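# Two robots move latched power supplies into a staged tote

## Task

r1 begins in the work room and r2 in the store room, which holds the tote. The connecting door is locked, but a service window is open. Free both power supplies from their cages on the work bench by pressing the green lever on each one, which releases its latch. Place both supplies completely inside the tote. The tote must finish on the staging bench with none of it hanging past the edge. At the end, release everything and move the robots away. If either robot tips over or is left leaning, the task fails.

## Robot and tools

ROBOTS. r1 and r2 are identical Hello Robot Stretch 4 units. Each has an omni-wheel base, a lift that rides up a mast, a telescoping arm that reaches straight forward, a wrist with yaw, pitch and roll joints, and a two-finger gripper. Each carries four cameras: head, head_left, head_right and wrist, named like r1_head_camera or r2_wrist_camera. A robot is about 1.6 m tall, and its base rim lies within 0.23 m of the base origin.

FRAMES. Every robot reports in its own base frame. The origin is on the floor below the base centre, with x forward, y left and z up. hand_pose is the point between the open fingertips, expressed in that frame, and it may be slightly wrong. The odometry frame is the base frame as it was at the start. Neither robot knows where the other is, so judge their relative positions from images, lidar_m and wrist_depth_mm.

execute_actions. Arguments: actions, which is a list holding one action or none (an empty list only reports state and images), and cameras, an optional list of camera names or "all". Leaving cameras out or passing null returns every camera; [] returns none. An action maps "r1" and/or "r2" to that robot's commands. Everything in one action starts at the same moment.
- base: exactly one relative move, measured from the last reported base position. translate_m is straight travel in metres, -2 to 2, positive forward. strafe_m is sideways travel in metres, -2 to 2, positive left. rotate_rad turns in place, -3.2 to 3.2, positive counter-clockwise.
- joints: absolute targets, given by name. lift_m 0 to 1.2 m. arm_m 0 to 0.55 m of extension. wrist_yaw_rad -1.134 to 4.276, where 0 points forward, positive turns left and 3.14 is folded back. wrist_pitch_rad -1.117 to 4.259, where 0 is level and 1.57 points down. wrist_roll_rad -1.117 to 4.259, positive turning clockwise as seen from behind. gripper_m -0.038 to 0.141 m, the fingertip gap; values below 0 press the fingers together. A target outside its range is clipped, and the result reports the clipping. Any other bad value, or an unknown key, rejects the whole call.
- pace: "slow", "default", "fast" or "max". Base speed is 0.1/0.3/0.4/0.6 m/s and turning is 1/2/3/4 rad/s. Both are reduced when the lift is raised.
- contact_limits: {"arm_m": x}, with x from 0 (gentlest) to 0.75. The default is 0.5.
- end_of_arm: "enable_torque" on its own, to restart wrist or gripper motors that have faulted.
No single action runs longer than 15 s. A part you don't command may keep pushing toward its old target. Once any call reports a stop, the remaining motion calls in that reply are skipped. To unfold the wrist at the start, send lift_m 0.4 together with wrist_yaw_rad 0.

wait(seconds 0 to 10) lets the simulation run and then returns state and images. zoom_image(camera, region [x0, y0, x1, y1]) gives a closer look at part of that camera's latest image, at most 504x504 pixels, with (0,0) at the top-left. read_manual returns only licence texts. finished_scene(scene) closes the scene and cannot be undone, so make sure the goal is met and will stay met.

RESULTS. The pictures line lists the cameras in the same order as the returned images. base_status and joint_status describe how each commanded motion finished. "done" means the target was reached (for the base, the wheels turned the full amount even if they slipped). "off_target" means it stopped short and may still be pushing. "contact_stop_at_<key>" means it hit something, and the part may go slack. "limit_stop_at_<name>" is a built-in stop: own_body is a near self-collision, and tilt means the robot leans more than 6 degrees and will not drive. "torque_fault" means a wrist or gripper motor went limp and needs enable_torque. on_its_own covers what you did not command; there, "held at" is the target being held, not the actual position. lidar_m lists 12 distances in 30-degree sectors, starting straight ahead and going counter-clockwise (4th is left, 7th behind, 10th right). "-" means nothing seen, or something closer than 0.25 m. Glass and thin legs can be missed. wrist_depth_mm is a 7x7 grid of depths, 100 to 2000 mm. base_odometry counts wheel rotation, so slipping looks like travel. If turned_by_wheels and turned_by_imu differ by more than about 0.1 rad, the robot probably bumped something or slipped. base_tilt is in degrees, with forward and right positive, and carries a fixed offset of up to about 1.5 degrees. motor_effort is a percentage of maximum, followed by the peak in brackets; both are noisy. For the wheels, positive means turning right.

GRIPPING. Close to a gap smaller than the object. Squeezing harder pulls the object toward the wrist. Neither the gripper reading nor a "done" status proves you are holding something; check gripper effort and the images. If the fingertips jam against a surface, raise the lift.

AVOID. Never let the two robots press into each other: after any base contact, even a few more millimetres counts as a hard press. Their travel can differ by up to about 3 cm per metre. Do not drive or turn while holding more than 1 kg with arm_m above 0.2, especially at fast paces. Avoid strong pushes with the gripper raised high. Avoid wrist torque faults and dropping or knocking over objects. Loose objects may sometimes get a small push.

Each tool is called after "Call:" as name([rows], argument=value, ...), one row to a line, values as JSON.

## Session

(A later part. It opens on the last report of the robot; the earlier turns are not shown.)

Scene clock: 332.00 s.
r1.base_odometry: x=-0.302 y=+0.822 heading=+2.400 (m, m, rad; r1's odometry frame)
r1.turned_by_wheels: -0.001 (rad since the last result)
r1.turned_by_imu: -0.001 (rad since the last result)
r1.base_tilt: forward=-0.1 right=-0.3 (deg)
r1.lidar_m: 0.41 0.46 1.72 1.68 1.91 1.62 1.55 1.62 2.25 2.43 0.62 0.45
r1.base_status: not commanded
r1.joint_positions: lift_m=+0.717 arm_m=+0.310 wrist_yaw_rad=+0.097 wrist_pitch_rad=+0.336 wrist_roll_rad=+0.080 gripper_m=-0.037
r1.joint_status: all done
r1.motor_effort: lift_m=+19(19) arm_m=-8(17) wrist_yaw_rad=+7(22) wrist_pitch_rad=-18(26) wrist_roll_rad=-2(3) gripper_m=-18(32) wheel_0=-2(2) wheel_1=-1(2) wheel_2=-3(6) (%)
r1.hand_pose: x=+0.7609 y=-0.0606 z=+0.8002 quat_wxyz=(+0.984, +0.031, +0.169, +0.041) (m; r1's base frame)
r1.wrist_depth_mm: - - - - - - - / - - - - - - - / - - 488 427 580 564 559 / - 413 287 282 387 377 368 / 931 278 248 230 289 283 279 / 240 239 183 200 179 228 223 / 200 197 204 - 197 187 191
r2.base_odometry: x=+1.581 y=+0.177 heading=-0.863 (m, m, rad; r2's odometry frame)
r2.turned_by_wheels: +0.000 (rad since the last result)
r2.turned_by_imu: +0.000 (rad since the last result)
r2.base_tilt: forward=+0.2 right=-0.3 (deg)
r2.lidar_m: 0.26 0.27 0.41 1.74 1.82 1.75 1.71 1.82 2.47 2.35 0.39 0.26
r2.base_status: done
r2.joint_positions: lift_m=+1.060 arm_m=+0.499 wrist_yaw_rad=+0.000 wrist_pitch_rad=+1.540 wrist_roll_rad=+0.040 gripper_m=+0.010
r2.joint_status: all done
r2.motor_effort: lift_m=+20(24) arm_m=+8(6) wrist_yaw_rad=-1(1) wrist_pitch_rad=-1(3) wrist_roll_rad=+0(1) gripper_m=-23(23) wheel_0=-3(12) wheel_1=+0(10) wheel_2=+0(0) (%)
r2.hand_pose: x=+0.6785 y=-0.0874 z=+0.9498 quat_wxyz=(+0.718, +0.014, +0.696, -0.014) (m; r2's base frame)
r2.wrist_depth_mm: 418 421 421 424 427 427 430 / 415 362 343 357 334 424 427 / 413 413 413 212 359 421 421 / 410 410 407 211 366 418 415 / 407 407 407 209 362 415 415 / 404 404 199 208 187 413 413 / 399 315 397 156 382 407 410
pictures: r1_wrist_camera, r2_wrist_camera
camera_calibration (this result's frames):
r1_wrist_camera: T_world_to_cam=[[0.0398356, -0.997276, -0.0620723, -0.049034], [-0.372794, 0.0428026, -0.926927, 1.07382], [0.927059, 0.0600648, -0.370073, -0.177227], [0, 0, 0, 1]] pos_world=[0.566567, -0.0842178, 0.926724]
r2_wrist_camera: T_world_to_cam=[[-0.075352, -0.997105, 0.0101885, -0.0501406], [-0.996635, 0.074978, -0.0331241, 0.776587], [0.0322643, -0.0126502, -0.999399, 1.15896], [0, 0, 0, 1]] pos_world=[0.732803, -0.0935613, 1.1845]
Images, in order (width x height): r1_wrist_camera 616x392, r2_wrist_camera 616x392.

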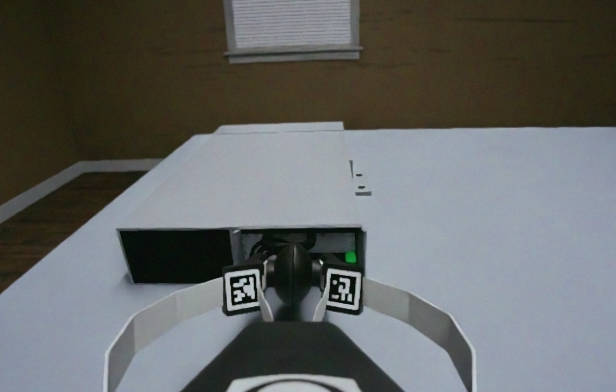

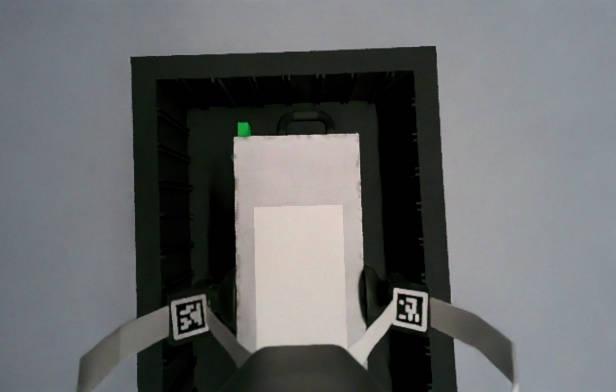

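Call:
execute_actions([
  {"r1":{"joints":{"arm_m":0.28,"lift_m":0.7215}},"r2":{"base":{"strafe_m":0.022},"joints":{"arm_m":0.54,"lift_m":1.0}}},
], cameras=[])

Call:
execute_actions([
  {"r1":{"base":{"strafe_m":-0.008},"joints":{"arm_m":0.286,"gripper_m":0.04,"wrist_yaw_rad":0.12}},"r2":{"joints":{"lift_m":0.93}}},
], cameras=["r1_wrist_camera","r2_wrist_camera"])

Call:
zoom_image(camera="r1_wrist_camera", region=[190, 190, 410, 330])

Scene clock: 333.67 s.
r1.base_odometry: x=-0.302 y=+0.822 heading=+2.401 (m, m, rad; r1's odometry frame)
r1.turned_by_wheels: +0.000 (rad since the last result)
r1.turned_by_imu: +0.001 (rad since the last result)
r1.base_tilt: forward=+0.0 right=-0.4 (deg)
r1.lidar_m: 0.43 0.46 1.73 1.69 1.93 1.60 1.51 1.61 2.24 2.43 0.60 0.45
r1.base_status: not commanded
r1.joint_positions: lift_m=+0.721 arm_m=+0.282 wrist_yaw_rad=+0.100 wrist_pitch_rad=+0.332 wrist_roll_rad=+0.080 gripper_m=-0.037
r1.joint_status: all done
r1.motor_effort: lift_m=+23(22) arm_m=-9(9) wrist_yaw_rad=+0(7) wrist_pitch_rad=-8(18) wrist_roll_rad=-2(2) gripper_m=-18(21) wheel_0=-1(2) wheel_1=-1(1) wheel_2=-1(3) (%)
r1.hand_pose: x=+0.7325 y=-0.0598 z=+0.8053 quat_wxyz=(+0.985, +0.031, +0.167, +0.043) (m; r1's base frame)
r1.wrist_depth_mm: - - - - - - - / - - - - - - - / - - 549 455 603 597 585 / - 466 306 298 404 397 389 / 1708 301 297 268 300 296 293 / 251 239 180 199 179 236 233 / 209 204 211 - 206 195 195
r2.base_odometry: x=+1.598 y=+0.191 heading=-0.863 (m, m, rad; r2's odometry frame)
r2.turned_by_wheels: +0.000 (rad since the last result)
r2.turned_by_imu: +0.000 (rad since the last result)
r2.base_tilt: forward=+0.2 right=-0.2 (deg)
r2.lidar_m: 0.26 0.27 0.40 1.71 1.77 1.76 1.68 1.80 2.48 2.36 0.40 0.27
r2.base_status: done
r2.joint_positions: lift_m=+1.000 arm_m=+0.539 wrist_yaw_rad=+0.000 wrist_pitch_rad=+1.540 wrist_roll_rad=+0.040 gripper_m=+0.010
r2.joint_status: all done
r2.motor_effort: lift_m=+21(20) arm_m=+7(12) wrist_yaw_rad=+0(1) wrist_pitch_rad=-1(2) wrist_roll_rad=-1(2) gripper_m=-24(23) wheel_0=-1(10) wheel_1=+0(10) wheel_2=+0(1) (%)
r2.hand_pose: x=+0.7184 y=-0.0874 z=+0.8898 quat_wxyz=(+0.718, +0.014, +0.696, -0.014) (m; r2's base frame)
r2.wrist_depth_mm: 357 362 362 362 362 364 366 / 355 355 268 270 274 271 362 / 353 294 327 213 353 294 359 / 349 287 349 211 353 298 359 / 349 283 345 209 349 281 355 / 347 260 197 207 187 264 353 / 342 257 330 156 347 283 349
pictures: none
No camera images: the call's "cameras" was empty. Leave "cameras" out to get every camera's image.

Scene clock: 335.13 s.
r1.base_odometry: x=-0.296 y=+0.828 heading=+2.401 (m, m, rad; r1's odometry frame)
r1.turned_by_wheels: +0.000 (rad since the last result)
r1.turned_by_imu: +0.000 (rad since the last result)
r1.base_tilt: forward=+0.0 right=-0.3 (deg)
r1.lidar_m: 0.44 0.44 1.73 1.70 1.94 1.61 1.53 1.63 2.22 2.41 0.64 0.45
r1.base_status: done
r1.joint_positions: lift_m=+0.721 arm_m=+0.284 wrist_yaw_rad=+0.120 wrist_pitch_rad=+0.332 wrist_roll_rad=+0.080 gripper_m=+0.040
r1.joint_status: all done
r1.motor_effort: lift_m=+23(23) arm_m=+9(10) wrist_yaw_rad=-1(1) wrist_pitch_rad=-5(8) wrist_roll_rad=-1(0) gripper_m=-2(19) wheel_0=-1(5) wheel_1=+2(6) wheel_2=+1(1) (%)
r1.hand_pose: x=+0.7365 y=-0.0542 z=+0.8053 quat_wxyz=(+0.984, +0.029, +0.167, +0.052) (m; r1's base frame)
r1.wrist_depth_mm: - - - - - - - / - - - - - - - / - - 544 452 615 591 591 / - 508 306 297 402 392 387 / 1756 301 285 267 298 297 289 / 250 249 197 235 195 236 231 / 208 204 212 - 202 196 195
r2.base_odometry: x=+1.598 y=+0.191 heading=-0.863 (m, m, rad; r2's odometry frame)
r2.turned_by_wheels: +0.000 (rad since the last result)
r2.turned_by_imu: +0.000 (rad since the last result)
r2.base_tilt: forward=+0.2 right=-0.2 (deg)
r2.lidar_m: 0.25 0.28 0.39 1.71 1.80 1.78 1.69 1.79 2.52 2.36 0.39 0.29
r2.base_status: not commanded
r2.joint_positions: lift_m=+0.930 arm_m=+0.539 wrist_yaw_rad=+0.000 wrist_pitch_rad=+1.540 wrist_roll_rad=+0.040 gripper_m=+0.010
r2.joint_status: all done
r2.motor_effort: lift_m=+21(20) arm_m=+7(7) wrist_yaw_rad=+0(1) wrist_pitch_rad=-1(2) wrist_roll_rad=-1(1) gripper_m=-24(23) wheel_0=-1(1) wheel_1=+0(0) wheel_2=+0(0) (%)
r2.hand_pose: x=+0.7184 y=-0.0874 z=+0.8198 quat_wxyz=(+0.718, +0.014, +0.696, -0.014) (m; r2's base frame)
r2.wrist_depth_mm: 287 198 198 199 200 201 246 / 283 212 234 241 249 235 199 / 283 228 282 213 285 255 198 / 281 224 281 211 282 257 198 / 278 223 278 209 281 260 196 / 277 192 199 207 187 232 195 / 274 203 274 157 277 253 193
pictures: r1_wrist_camera, r2_wrist_camera
camera_calibration (this result's frames):
r1_wrist_camera: T_world_to_cam=[[0.0626729, -0.996089, -0.0622758, -0.0579546], [-0.370382, 0.0347292, -0.92823, 1.06813], [0.926763, 0.0812407, -0.366757, -0.154461], [0, 0, 0, 1]] pos_world=[0.542398, -0.0822748, 0.931213]
r2_wrist_camera: T_world_to_cam=[[-0.0754086, -0.997101, 0.0102003, -0.0457727], [-0.996636, 0.0750362, -0.0329692, 0.812004], [0.0321082, -0.0126521, -0.999404, 1.02786], [0, 0, 0, 1]] pos_world=[0.772818, -0.093565, 1.05448]
Images, in order (width x height): r1_wrist_camera 616x392, r2_wrist_camera 616x392.

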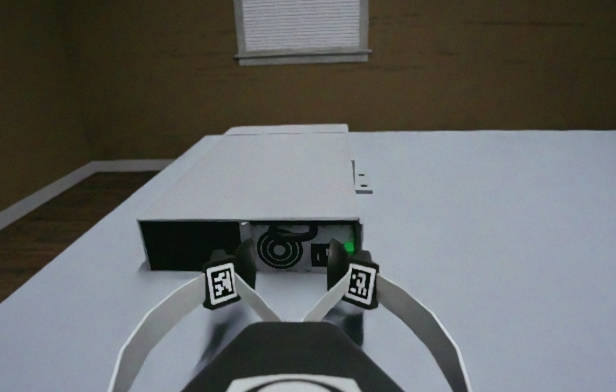

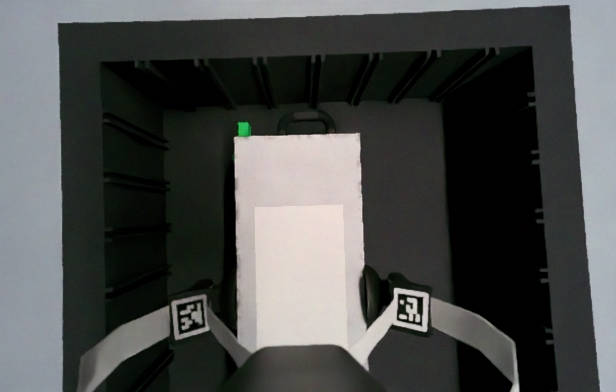

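Region (190, 190, 410, 330) of r1_wrist_camera's 616x392 image, scaled by 2.291; it fills the top 321 rows of this view, and the rest is white.

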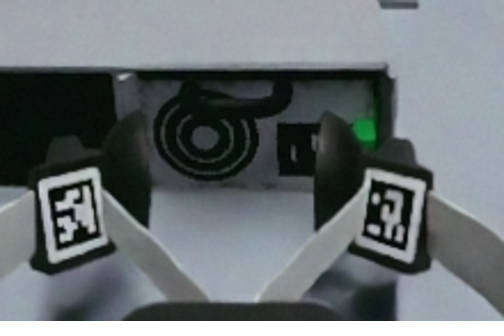

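Call:
execute_actions([
  {"r1":{"joints":{"arm_m":0.308},"pace":"slow"},"r2":{"joints":{"lift_m":0.907,"gripper_m":0.085}}},
], cameras=["r1_wrist_camera","r2_wrist_camera"])

Call:
zoom_image(camera="r1_wrist_camera", region=[190, 190, 410, 330])

Scene clock: 336.97 s.
r1.base_odometry: x=-0.296 y=+0.828 heading=+2.401 (m, m, rad; r1's odometry frame)
r1.turned_by_wheels: +0.000 (rad since the last result)
r1.turned_by_imu: +0.000 (rad since the last result)
r1.base_tilt: forward=-0.1 right=-0.4 (deg)
r1.lidar_m: 0.41 0.46 1.75 1.69 1.96 1.57 1.53 1.62 2.25 2.41 0.64 0.44
r1.base_status: not commanded
r1.joint_positions: lift_m=+0.721 arm_m=+0.306 wrist_yaw_rad=+0.120 wrist_pitch_rad=+0.332 wrist_roll_rad=+0.080 gripper_m=+0.040
r1.joint_status: all done
r1.motor_effort: lift_m=+23(23) arm_m=+9(9) wrist_yaw_rad=-1(1) wrist_pitch_rad=-8(8) wrist_roll_rad=-1(1) gripper_m=-1(2) wheel_0=-1(1) wheel_1=+2(2) wheel_2=+1(1) (%)
r1.hand_pose: x=+0.7585 y=-0.0541 z=+0.8053 quat_wxyz=(+0.984, +0.029, +0.167, +0.053) (m; r1's base frame)
r1.wrist_depth_mm: - - - - - - - / - - - - - - - / - - 661 455 609 597 591 / - 508 306 298 402 397 392 / 1756 298 252 245 300 297 290 / 250 248 197 235 195 236 232 / 208 204 211 - 198 195 195
r2.base_odometry: x=+1.598 y=+0.191 heading=-0.863 (m, m, rad; r2's odometry frame)
r2.turned_by_wheels: +0.000 (rad since the last result)
r2.turned_by_imu: +0.000 (rad since the last result)
r2.base_tilt: forward=+0.1 right=-0.2 (deg)
r2.lidar_m: 0.25 0.28 0.39 1.72 1.81 1.77 1.70 1.77 2.50 2.34 0.38 0.30
r2.base_status: not commanded
r2.joint_positions: lift_m=+0.907 arm_m=+0.539 wrist_yaw_rad=+0.000 wrist_pitch_rad=+1.541 wrist_roll_rad=+0.040 gripper_m=+0.085
r2.joint_status: all done
r2.motor_effort: lift_m=+18(20) arm_m=+8(8) wrist_yaw_rad=+1(2) wrist_pitch_rad=-2(8) wrist_roll_rad=-1(1) gripper_m=-2(24) wheel_0=-1(1) wheel_1=+0(0) wheel_2=+0(0) (%)
r2.hand_pose: x=+0.7183 y=-0.0874 z=+0.7971 quat_wxyz=(+0.718, +0.014, +0.696, -0.014) (m; r2's base frame)
r2.wrist_depth_mm: 177 177 178 178 180 180 180 / 175 210 231 239 247 233 182 / 174 229 260 222 264 254 184 / 173 225 258 220 262 257 187 / 171 223 257 218 259 259 187 / 171 206 197 217 197 258 189 / 169 189 254 122 255 236 192
pictures: r1_wrist_camera, r2_wrist_camera
camera_calibration (this result's frames):
r1_wrist_camera: T_world_to_cam=[[0.0631056, -0.996062, -0.0622759, -0.0595354], [-0.370397, 0.0345683, -0.92823, 1.07626], [0.926727, 0.0816434, -0.366757, -0.174767], [0, 0, 0, 1]] pos_world=[0.564363, -0.0822369, 0.931213]
r2_wrist_camera: T_world_to_cam=[[-0.0759756, -0.997057, 0.0102182, -0.0451572], [-0.9966, 0.0756053, -0.0327323, 0.810976], [0.0318634, -0.0126703, -0.999412, 1.00528], [0, 0, 0, 1]] pos_world=[0.772756, -0.0936011, 1.0317]
Images, in order (width x height): r1_wrist_camera 616x392, r2_wrist_camera 616x392.

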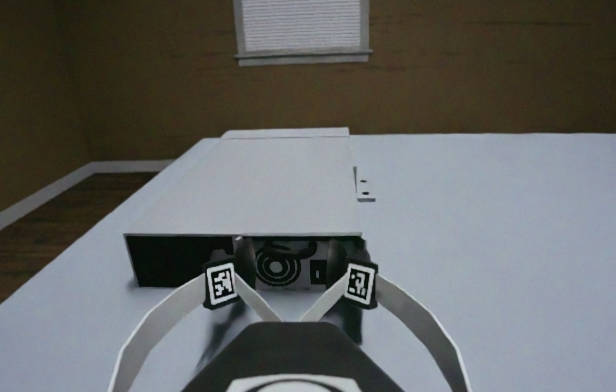

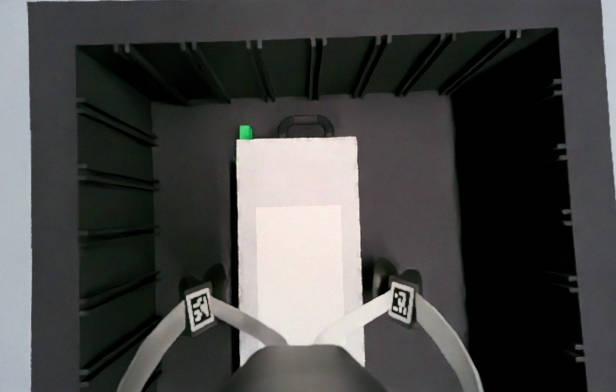

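Region (190, 190, 410, 330) of r1_wrist_camera's 616x392 image, scaled by 2.291; it fills the top 321 rows of this view, and the rest is white.

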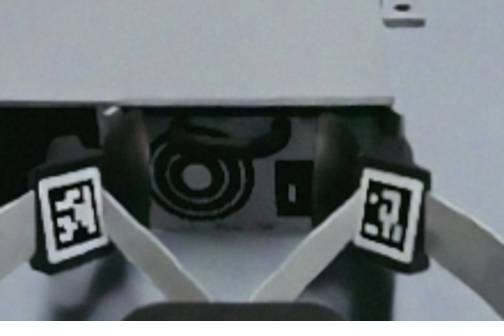

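No contact yet; advance a bit more.

Call:
execute_actions([
  {"r1":{"joints":{"arm_m":0.311},"pace":"slow"},"r2":{"joints":{"lift_m":0.965}}},
], cameras=[])

Scene clock: 338.23 s.
r1.base_odometry: x=-0.296 y=+0.828 heading=+2.401 (m, m, rad; r1's odometry frame)
r1.turned_by_wheels: +0.000 (rad since the last result)
r1.turned_by_imu: +0.000 (rad since the last result)
r1.base_tilt: forward=+0.0 right=-0.3 (deg)
r1.lidar_m: 0.43 0.43 1.75 1.68 1.95 1.58 1.55 1.58 2.23 2.41 0.64 0.45
r1.base_status: not commanded
r1.joint_positions: lift_m=+0.721 arm_m=+0.309 wrist_yaw_rad=+0.118 wrist_pitch_rad=+0.333 wrist_roll_rad=+0.080 gripper_m=+0.040
r1.joint_status: all done
r1.motor_effort: lift_m=+22(23) arm_m=+11(11) wrist_yaw_rad=+6(3) wrist_pitch_rad=-10(10) wrist_roll_rad=+1(0) gripper_m=-1(2) wheel_0=-1(1) wheel_1=+2(2) wheel_2=+0(1) (%)
r1.hand_pose: x=+0.7609 y=-0.0547 z=+0.8051 quat_wxyz=(+0.984, +0.030, +0.168, +0.051) (m; r1's base frame)
r1.wrist_depth_mm: - - - - - - - / - - - - - - - / - - 661 452 603 591 585 / - 466 303 297 397 394 384 / 1708 294 250 244 300 294 290 / 248 248 196 234 195 236 232 / 208 204 211 - 202 193 195
r2.base_odometry: x=+1.598 y=+0.191 heading=-0.863 (m, m, rad; r2's odometry frame)
r2.turned_by_wheels: +0.000 (rad since the last result)
r2.turned_by_imu: +0.000 (rad since the last result)
r2.base_tilt: forward=+0.1 right=-0.2 (deg)
r2.lidar_m: 0.25 0.29 0.39 1.73 1.81 1.75 1.68 1.80 2.48 2.38 0.38 0.28
r2.base_status: not commanded
r2.joint_positions: lift_m=+0.965 arm_m=+0.539 wrist_yaw_rad=+0.000 wrist_pitch_rad=+1.540 wrist_roll_rad=+0.040 gripper_m=+0.085
r2.joint_status: all done
r2.motor_effort: lift_m=+24(24) arm_m=+7(7) wrist_yaw_rad=+1(1) wrist_pitch_rad=-2(2) wrist_roll_rad=-1(2) gripper_m=-3(1) wheel_0=-1(1) wheel_1=+0(0) wheel_2=+1(0) (%)
r2.hand_pose: x=+0.7183 y=-0.0874 z=+0.8546 quat_wxyz=(+0.718, +0.014, +0.696, -0.014) (m; r2's base frame)
r2.wrist_depth_mm: 324 325 327 329 329 330 332 / 322 234 236 239 247 237 329 / 320 248 319 320 322 254 327 / 317 244 317 279 320 257 325 / 315 240 314 274 317 260 324 / 314 228 197 273 197 263 322 / 309 226 309 122 315 236 317
pictures: none
No camera images: the call's "cameras" was empty. Leave "cameras" out to get every camera's image.

Call:
execute_actions([
  {"r1":{"joints":{"arm_m":0.313,"gripper_m":0.012,"lift_m":0.7205},"pace":"slow"},"r2":{"joints":{"gripper_m":0.0}}},
], cameras=["r1_wrist_camera"])

Call:
zoom_image(camera="r1_wrist_camera", region=[190, 190, 410, 330])

Scene clock: 339.97 s.
r1.base_odometry: x=-0.296 y=+0.828 heading=+2.401 (m, m, rad; r1's odometry frame)
r1.turned_by_wheels: +0.000 (rad since the last result)
r1.turned_by_imu: +0.000 (rad since the last result)
r1.base_tilt: forward=-0.1 right=-0.4 (deg)
r1.lidar_m: 0.44 0.43 1.74 1.68 1.95 1.60 1.52 1.60 2.26 2.40 0.64 0.47
r1.base_status: not commanded
r1.joint_positions: lift_m=+0.721 arm_m=+0.312 wrist_yaw_rad=+0.122 wrist_pitch_rad=+0.333 wrist_roll_rad=+0.080 gripper_m=+0.012
r1.joint_status: all done
r1.motor_effort: lift_m=+17(22) arm_m=+8(10) wrist_yaw_rad=-7(12) wrist_pitch_rad=-11(11) wrist_roll_rad=+0(1) gripper_m=-15(13) wheel_0=+0(1) wheel_1=+2(2) wheel_2=+0(2) (%)
r1.hand_pose: x=+0.7637 y=-0.0537 z=+0.8045 quat_wxyz=(+0.984, +0.029, +0.168, +0.053) (m; r1's base frame)
r1.wrist_depth_mm: - - - - - - - / - - - - - - - / - - 654 449 603 591 580 / - 459 301 296 394 392 384 / 1708 294 247 241 297 293 287 / 248 247 188 231 186 233 231 / 206 199 209 - 203 192 194
r2.base_odometry: x=+1.598 y=+0.191 heading=-0.863 (m, m, rad; r2's odometry frame)
r2.turned_by_wheels: +0.000 (rad since the last result)
r2.turned_by_imu: +0.000 (rad since the last result)
r2.base_tilt: forward=+0.1 right=-0.2 (deg)
r2.lidar_m: 0.27 0.28 0.40 1.71 1.81 1.72 1.69 1.79 2.49 2.35 0.40 0.30
r2.base_status: not commanded
r2.joint_positions: lift_m=+0.965 arm_m=+0.539 wrist_yaw_rad=+0.000 wrist_pitch_rad=+1.540 wrist_roll_rad=+0.040 gripper_m=+0.000
r2.joint_status: all done
r2.motor_effort: lift_m=+23(23) arm_m=+7(7) wrist_yaw_rad=+2(1) wrist_pitch_rad=-1(2) wrist_roll_rad=-2(1) gripper_m=-4(4) wheel_0=-1(1) wheel_1=+0(0) wheel_2=-1(0) (%)
r2.hand_pose: x=+0.7183 y=-0.0874 z=+0.8546 quat_wxyz=(+0.718, +0.014, +0.696, -0.014) (m; r2's base frame)
r2.wrist_depth_mm: 324 327 327 329 329 330 330 / 322 234 236 239 247 238 330 / 319 247 319 320 322 254 327 / 319 244 317 279 319 257 324 / 314 240 315 276 317 262 322 / 314 236 298 193 314 264 322 / 312 225 310 120 312 241 317
pictures: r1_wrist_camera
camera_calibration (this result's frames):
r1_wrist_camera: T_world_to_cam=[[0.0644261, -0.995981, -0.0622192, -0.0605848], [-0.371356, 0.0339427, -0.92787, 1.07783], [0.926253, 0.0828845, -0.367677, -0.178725], [0, 0, 0, 1]] pos_world=[0.569707, -0.0821122, 0.930605]
Images, in order (width x height): r1_wrist_camera 616x392.

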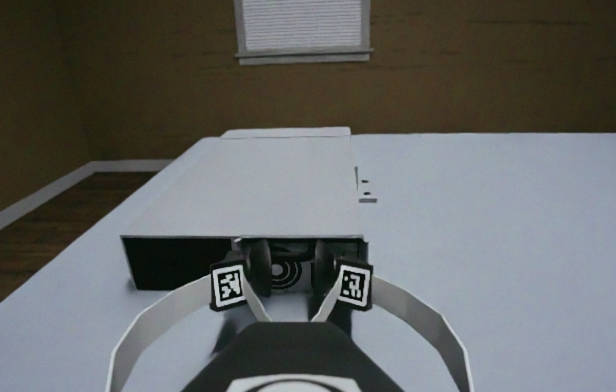

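Region (190, 190, 410, 330) of r1_wrist_camera's 616x392 image, scaled by 2.291; it fills the top 321 rows of this view, and the rest is white.

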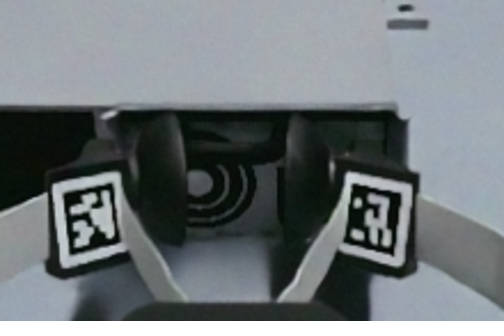

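Call:
execute_actions([
  {"r1":{"joints":{"arm_m":0.319,"gripper_m":-0.013,"lift_m":0.719},"pace":"slow"},"r2":{"base":{"strafe_m":-0.08}}},
], cameras=[])

Call:
execute_actions([
  {"r1":{"joints":{"arm_m":0.325,"gripper_m":-0.038,"lift_m":0.717},"pace":"slow"},"r2":{"joints":{"lift_m":0.92}}},
], cameras=["r1_wrist_camera","r2_wrist_camera","r1_head_camera"])

Call:
zoom_image(camera="r1_wrist_camera", region=[190, 190, 410, 330])

Scene clock: 341.47 s.
r1.base_odometry: x=-0.296 y=+0.828 heading=+2.401 (m, m, rad; r1's odometry frame)
r1.turned_by_wheels: +0.000 (rad since the last result)
r1.turned_by_imu: +0.000 (rad since the last result)
r1.base_tilt: forward=-0.1 right=-0.3 (deg)
r1.lidar_m: 0.42 0.45 1.73 1.69 1.95 1.62 1.53 1.62 2.26 2.41 0.63 0.48
r1.base_status: not commanded
r1.joint_positions: lift_m=+0.719 arm_m=+0.318 wrist_yaw_rad=+0.122 wrist_pitch_rad=+0.335 wrist_roll_rad=+0.080 gripper_m=-0.012
r1.joint_status: all done
r1.motor_effort: lift_m=+18(16) arm_m=+8(12) wrist_yaw_rad=-8(7) wrist_pitch_rad=-13(14) wrist_roll_rad=-1(1) gripper_m=-24(24) wheel_0=+1(1) wheel_1=+2(2) wheel_2=+0(1) (%)
r1.hand_pose: x=+0.7696 y=-0.0536 z=+0.8026 quat_wxyz=(+0.984, +0.029, +0.169, +0.054) (m; r1's base frame)
r1.wrist_depth_mm: - - - - - - - / - - - - - - - / - - 496 436 591 580 569 / - 452 294 290 384 382 375 / 1661 279 243 236 291 287 283 / 245 232 187 230 185 229 227 / 204 200 207 - 200 190 193
r2.base_odometry: x=+1.537 y=+0.139 heading=-0.863 (m, m, rad; r2's odometry frame)
r2.turned_by_wheels: +0.000 (rad since the last result)
r2.turned_by_imu: +0.000 (rad since the last result)
r2.base_tilt: forward=+0.2 right=-0.2 (deg)
r2.lidar_m: 0.26 0.27 0.39 1.80 1.87 1.79 1.70 1.79 2.49 2.26 0.41 0.28
r2.base_status: done
r2.joint_positions: lift_m=+0.965 arm_m=+0.539 wrist_yaw_rad=+0.000 wrist_pitch_rad=+1.540 wrist_roll_rad=+0.040 gripper_m=+0.000
r2.joint_status: not commanded
r2.motor_effort: lift_m=+24(23) arm_m=+7(8) wrist_yaw_rad=+1(1) wrist_pitch_rad=-1(2) wrist_roll_rad=+1(1) gripper_m=-5(4) wheel_0=+1(11) wheel_1=-1(9) wheel_2=-1(0) (%)
r2.hand_pose: x=+0.7183 y=-0.0874 z=+0.8546 quat_wxyz=(+0.718, +0.014, +0.696, -0.014) (m; r2's base frame)
r2.wrist_depth_mm: 324 325 327 327 330 330 332 / 234 233 235 236 243 329 329 / 266 319 319 322 290 325 327 / 264 314 277 317 255 322 325 / 263 312 276 317 262 320 322 / 258 309 272 194 229 319 319 / 258 307 271 120 228 315 317
pictures: none
No camera images: the call's "cameras" was empty. Leave "cameras" out to get every camera's image.

Scene clock: 342.60 s.
r1.base_odometry: x=-0.296 y=+0.828 heading=+2.401 (m, m, rad; r1's odometry frame)
r1.turned_by_wheels: +0.000 (rad since the last result)
r1.turned_by_imu: +0.000 (rad since the last result)
r1.base_tilt: forward=-0.1 right=-0.3 (deg)
r1.lidar_m: 0.42 0.46 1.71 1.69 1.96 1.57 1.51 1.60 2.21 2.41 0.62 0.46
r1.base_status: not commanded
r1.joint_positions: lift_m=+0.717 arm_m=+0.323 wrist_yaw_rad=+0.122 wrist_pitch_rad=+0.336 wrist_roll_rad=+0.080 gripper_m=-0.037
r1.joint_status: all done
r1.motor_effort: lift_m=+17(18) arm_m=+8(13) wrist_yaw_rad=-8(9) wrist_pitch_rad=-16(17) wrist_roll_rad=+0(0) gripper_m=-29(27) wheel_0=+2(2) wheel_1=+3(3) wheel_2=+0(1) (%)
r1.hand_pose: x=+0.7754 y=-0.0537 z=+0.8004 quat_wxyz=(+0.984, +0.029, +0.169, +0.053) (m; r1's base frame)
r1.wrist_depth_mm: - - - - - - - / - - - - - - - / - - 492 424 574 564 554 / - 445 287 283 377 379 370 / 1576 274 236 226 277 282 278 / 241 163 195 225 185 224 223 / 200 196 203 - 198 189 190
r2.base_odometry: x=+1.537 y=+0.139 heading=-0.863 (m, m, rad; r2's odometry frame)
r2.turned_by_wheels: +0.000 (rad since the last result)
r2.turned_by_imu: +0.000 (rad since the last result)
r2.base_tilt: forward=+0.1 right=-0.1 (deg)
r2.lidar_m: 0.25 0.29 0.39 1.80 1.88 1.76 1.68 1.79 2.47 2.27 0.41 0.29
r2.base_status: not commanded
r2.joint_positions: lift_m=+0.920 arm_m=+0.539 wrist_yaw_rad=+0.000 wrist_pitch_rad=+1.540 wrist_roll_rad=+0.040 gripper_m=+0.000
r2.joint_status: all done
r2.motor_effort: lift_m=+16(21) arm_m=+7(7) wrist_yaw_rad=+1(1) wrist_pitch_rad=-2(2) wrist_roll_rad=-3(2) gripper_m=-5(4) wheel_0=+1(1) wheel_1=-1(1) wheel_2=+0(0) (%)
r2.hand_pose: x=+0.7183 y=-0.0874 z=+0.8101 quat_wxyz=(+0.718, +0.014, +0.696, -0.014) (m; r2's base frame)
r2.wrist_depth_mm: 189 190 191 191 193 285 286 / 218 224 228 236 205 282 283 / 266 273 276 276 190 281 281 / 264 233 233 274 189 277 281 / 262 230 231 273 193 278 277 / 258 229 229 193 186 274 276 / 258 227 227 120 184 272 273
pictures: r1_head_camera, r1_wrist_camera, r2_wrist_camera
camera_calibration (this result's frames):
r1_wrist_camera: T_world_to_cam=[[0.0645325, -0.995986, -0.0620275, -0.0617964], [-0.373333, 0.0335477, -0.927091, 1.07923], [0.92545, 0.0829844, -0.369669, -0.188867], [0, 0, 0, 1]] pos_world=[0.581688, -0.0820812, 0.926896]
r2_wrist_camera: T_world_to_cam=[[-0.0759758, -0.997057, 0.0102156, -0.0452874], [-0.996599, 0.0756052, -0.0327665, 0.811447], [0.0318977, -0.0126704, -0.999411, 1.01834], [0, 0, 0, 1]] pos_world=[0.772764, -0.0936011, 1.04479]
Images, in order (width x height): r1_head_camera 420x560, r1_wrist_camera 616x392, r2_wrist_camera 616x392.

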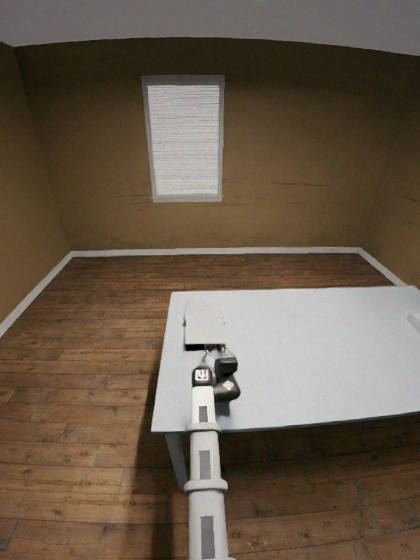

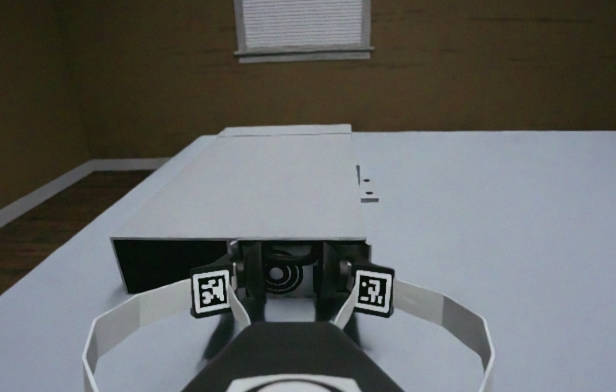

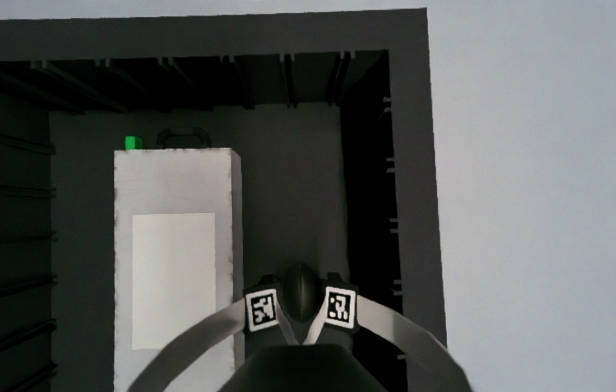

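Region (190, 190, 410, 330) of r1_wrist_camera's 616x392 image, scaled by 2.291; it fills the top 321 rows of this view, and the rest is white.

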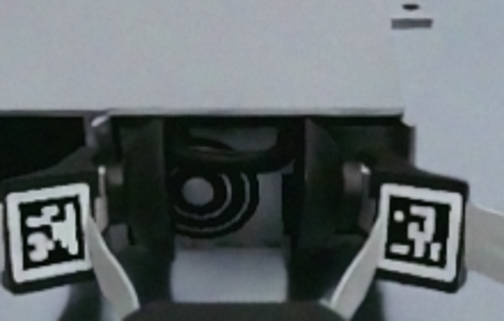

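Call:
execute_actions([
  {"r1":{"joints":{"arm_m":0.316},"pace":"slow"},"r2":{"base":{"strafe_m":0.075},"pace":"slow"}},
], cameras=["r2_wrist_camera"])

Scene clock: 344.63 s.
r1.base_odometry: x=-0.296 y=+0.828 heading=+2.401 (m, m, rad; r1's odometry frame)
r1.turned_by_wheels: +0.000 (rad since the last result)
r1.turned_by_imu: +0.000 (rad since the last result)
r1.base_tilt: forward=+0.0 right=-0.3 (deg)
r1.lidar_m: 0.43 0.45 1.72 1.69 1.94 1.60 1.53 1.62 2.23 2.42 0.64 0.44
r1.base_status: not commanded
r1.joint_positions: lift_m=+0.717 arm_m=+0.319 wrist_yaw_rad=+0.126 wrist_pitch_rad=+0.332 wrist_roll_rad=+0.080 gripper_m=-0.037
r1.joint_status: all done
r1.on_its_own: wrist_yaw_rad is at rest, and its effort (-17) is outside its rest range (-13 to +13)
r1.motor_effort: lift_m=+19(19) arm_m=-15(15) wrist_yaw_rad=-17(16) wrist_pitch_rad=-7(17) wrist_roll_rad=-1(1) gripper_m=-31(32) wheel_0=+0(2) wheel_1=+0(3) wheel_2=+6(6) (%)
r1.hand_pose: x=+0.7711 y=-0.0525 z=+0.8013 quat_wxyz=(+0.984, +0.029, +0.167, +0.055) (m; r1's base frame)
r1.wrist_depth_mm: - - - - - - - / - - - - - - - / - - 521 433 585 580 569 / - 455 293 283 384 382 375 / 1708 278 241 232 279 287 281 / 243 221 183 227 184 226 224 / 202 197 206 - 199 190 193
r2.base_odometry: x=+1.594 y=+0.187 heading=-0.863 (m, m, rad; r2's odometry frame)
r2.turned_by_wheels: +0.000 (rad since the last result)
r2.turned_by_imu: +0.000 (rad since the last result)
r2.base_tilt: forward=+0.1 right=-0.2 (deg)
r2.lidar_m: 0.26 0.27 0.38 1.70 1.81 1.79 1.70 1.77 2.49 2.35 0.40 0.28
r2.base_status: done
r2.joint_positions: lift_m=+0.920 arm_m=+0.539 wrist_yaw_rad=+0.000 wrist_pitch_rad=+1.540 wrist_roll_rad=+0.040 gripper_m=+0.000
r2.joint_status: not commanded
r2.motor_effort: lift_m=+16(17) arm_m=+8(7) wrist_yaw_rad=+1(1) wrist_pitch_rad=-2(2) wrist_roll_rad=-2(1) gripper_m=-4(6) wheel_0=-7(11) wheel_1=+3(6) wheel_2=+0(1) (%)
r2.hand_pose: x=+0.7184 y=-0.0874 z=+0.8101 quat_wxyz=(+0.718, +0.014, +0.696, -0.014) (m; r2's base frame)
r2.wrist_depth_mm: 279 190 191 192 193 194 195 / 191 214 230 238 246 223 193 / 188 234 235 277 277 240 191 / 187 232 233 273 274 245 190 / 185 229 231 272 272 248 189 / 183 229 229 193 270 251 187 / 182 202 228 120 268 229 187
pictures: r2_wrist_camera
camera_calibration (this result's frames):
r2_wrist_camera: T_world_to_cam=[[-0.0759768, -0.997057, 0.0102093, -0.0452797], [-0.996597, 0.0756053, -0.0328494, 0.811538], [0.0319809, -0.0126704, -0.999408, 1.01827], [0, 0, 0, 1]] pos_world=[0.772771, -0.0936011, 1.04479]
Images, in order (width x height): r2_wrist_camera 616x392.

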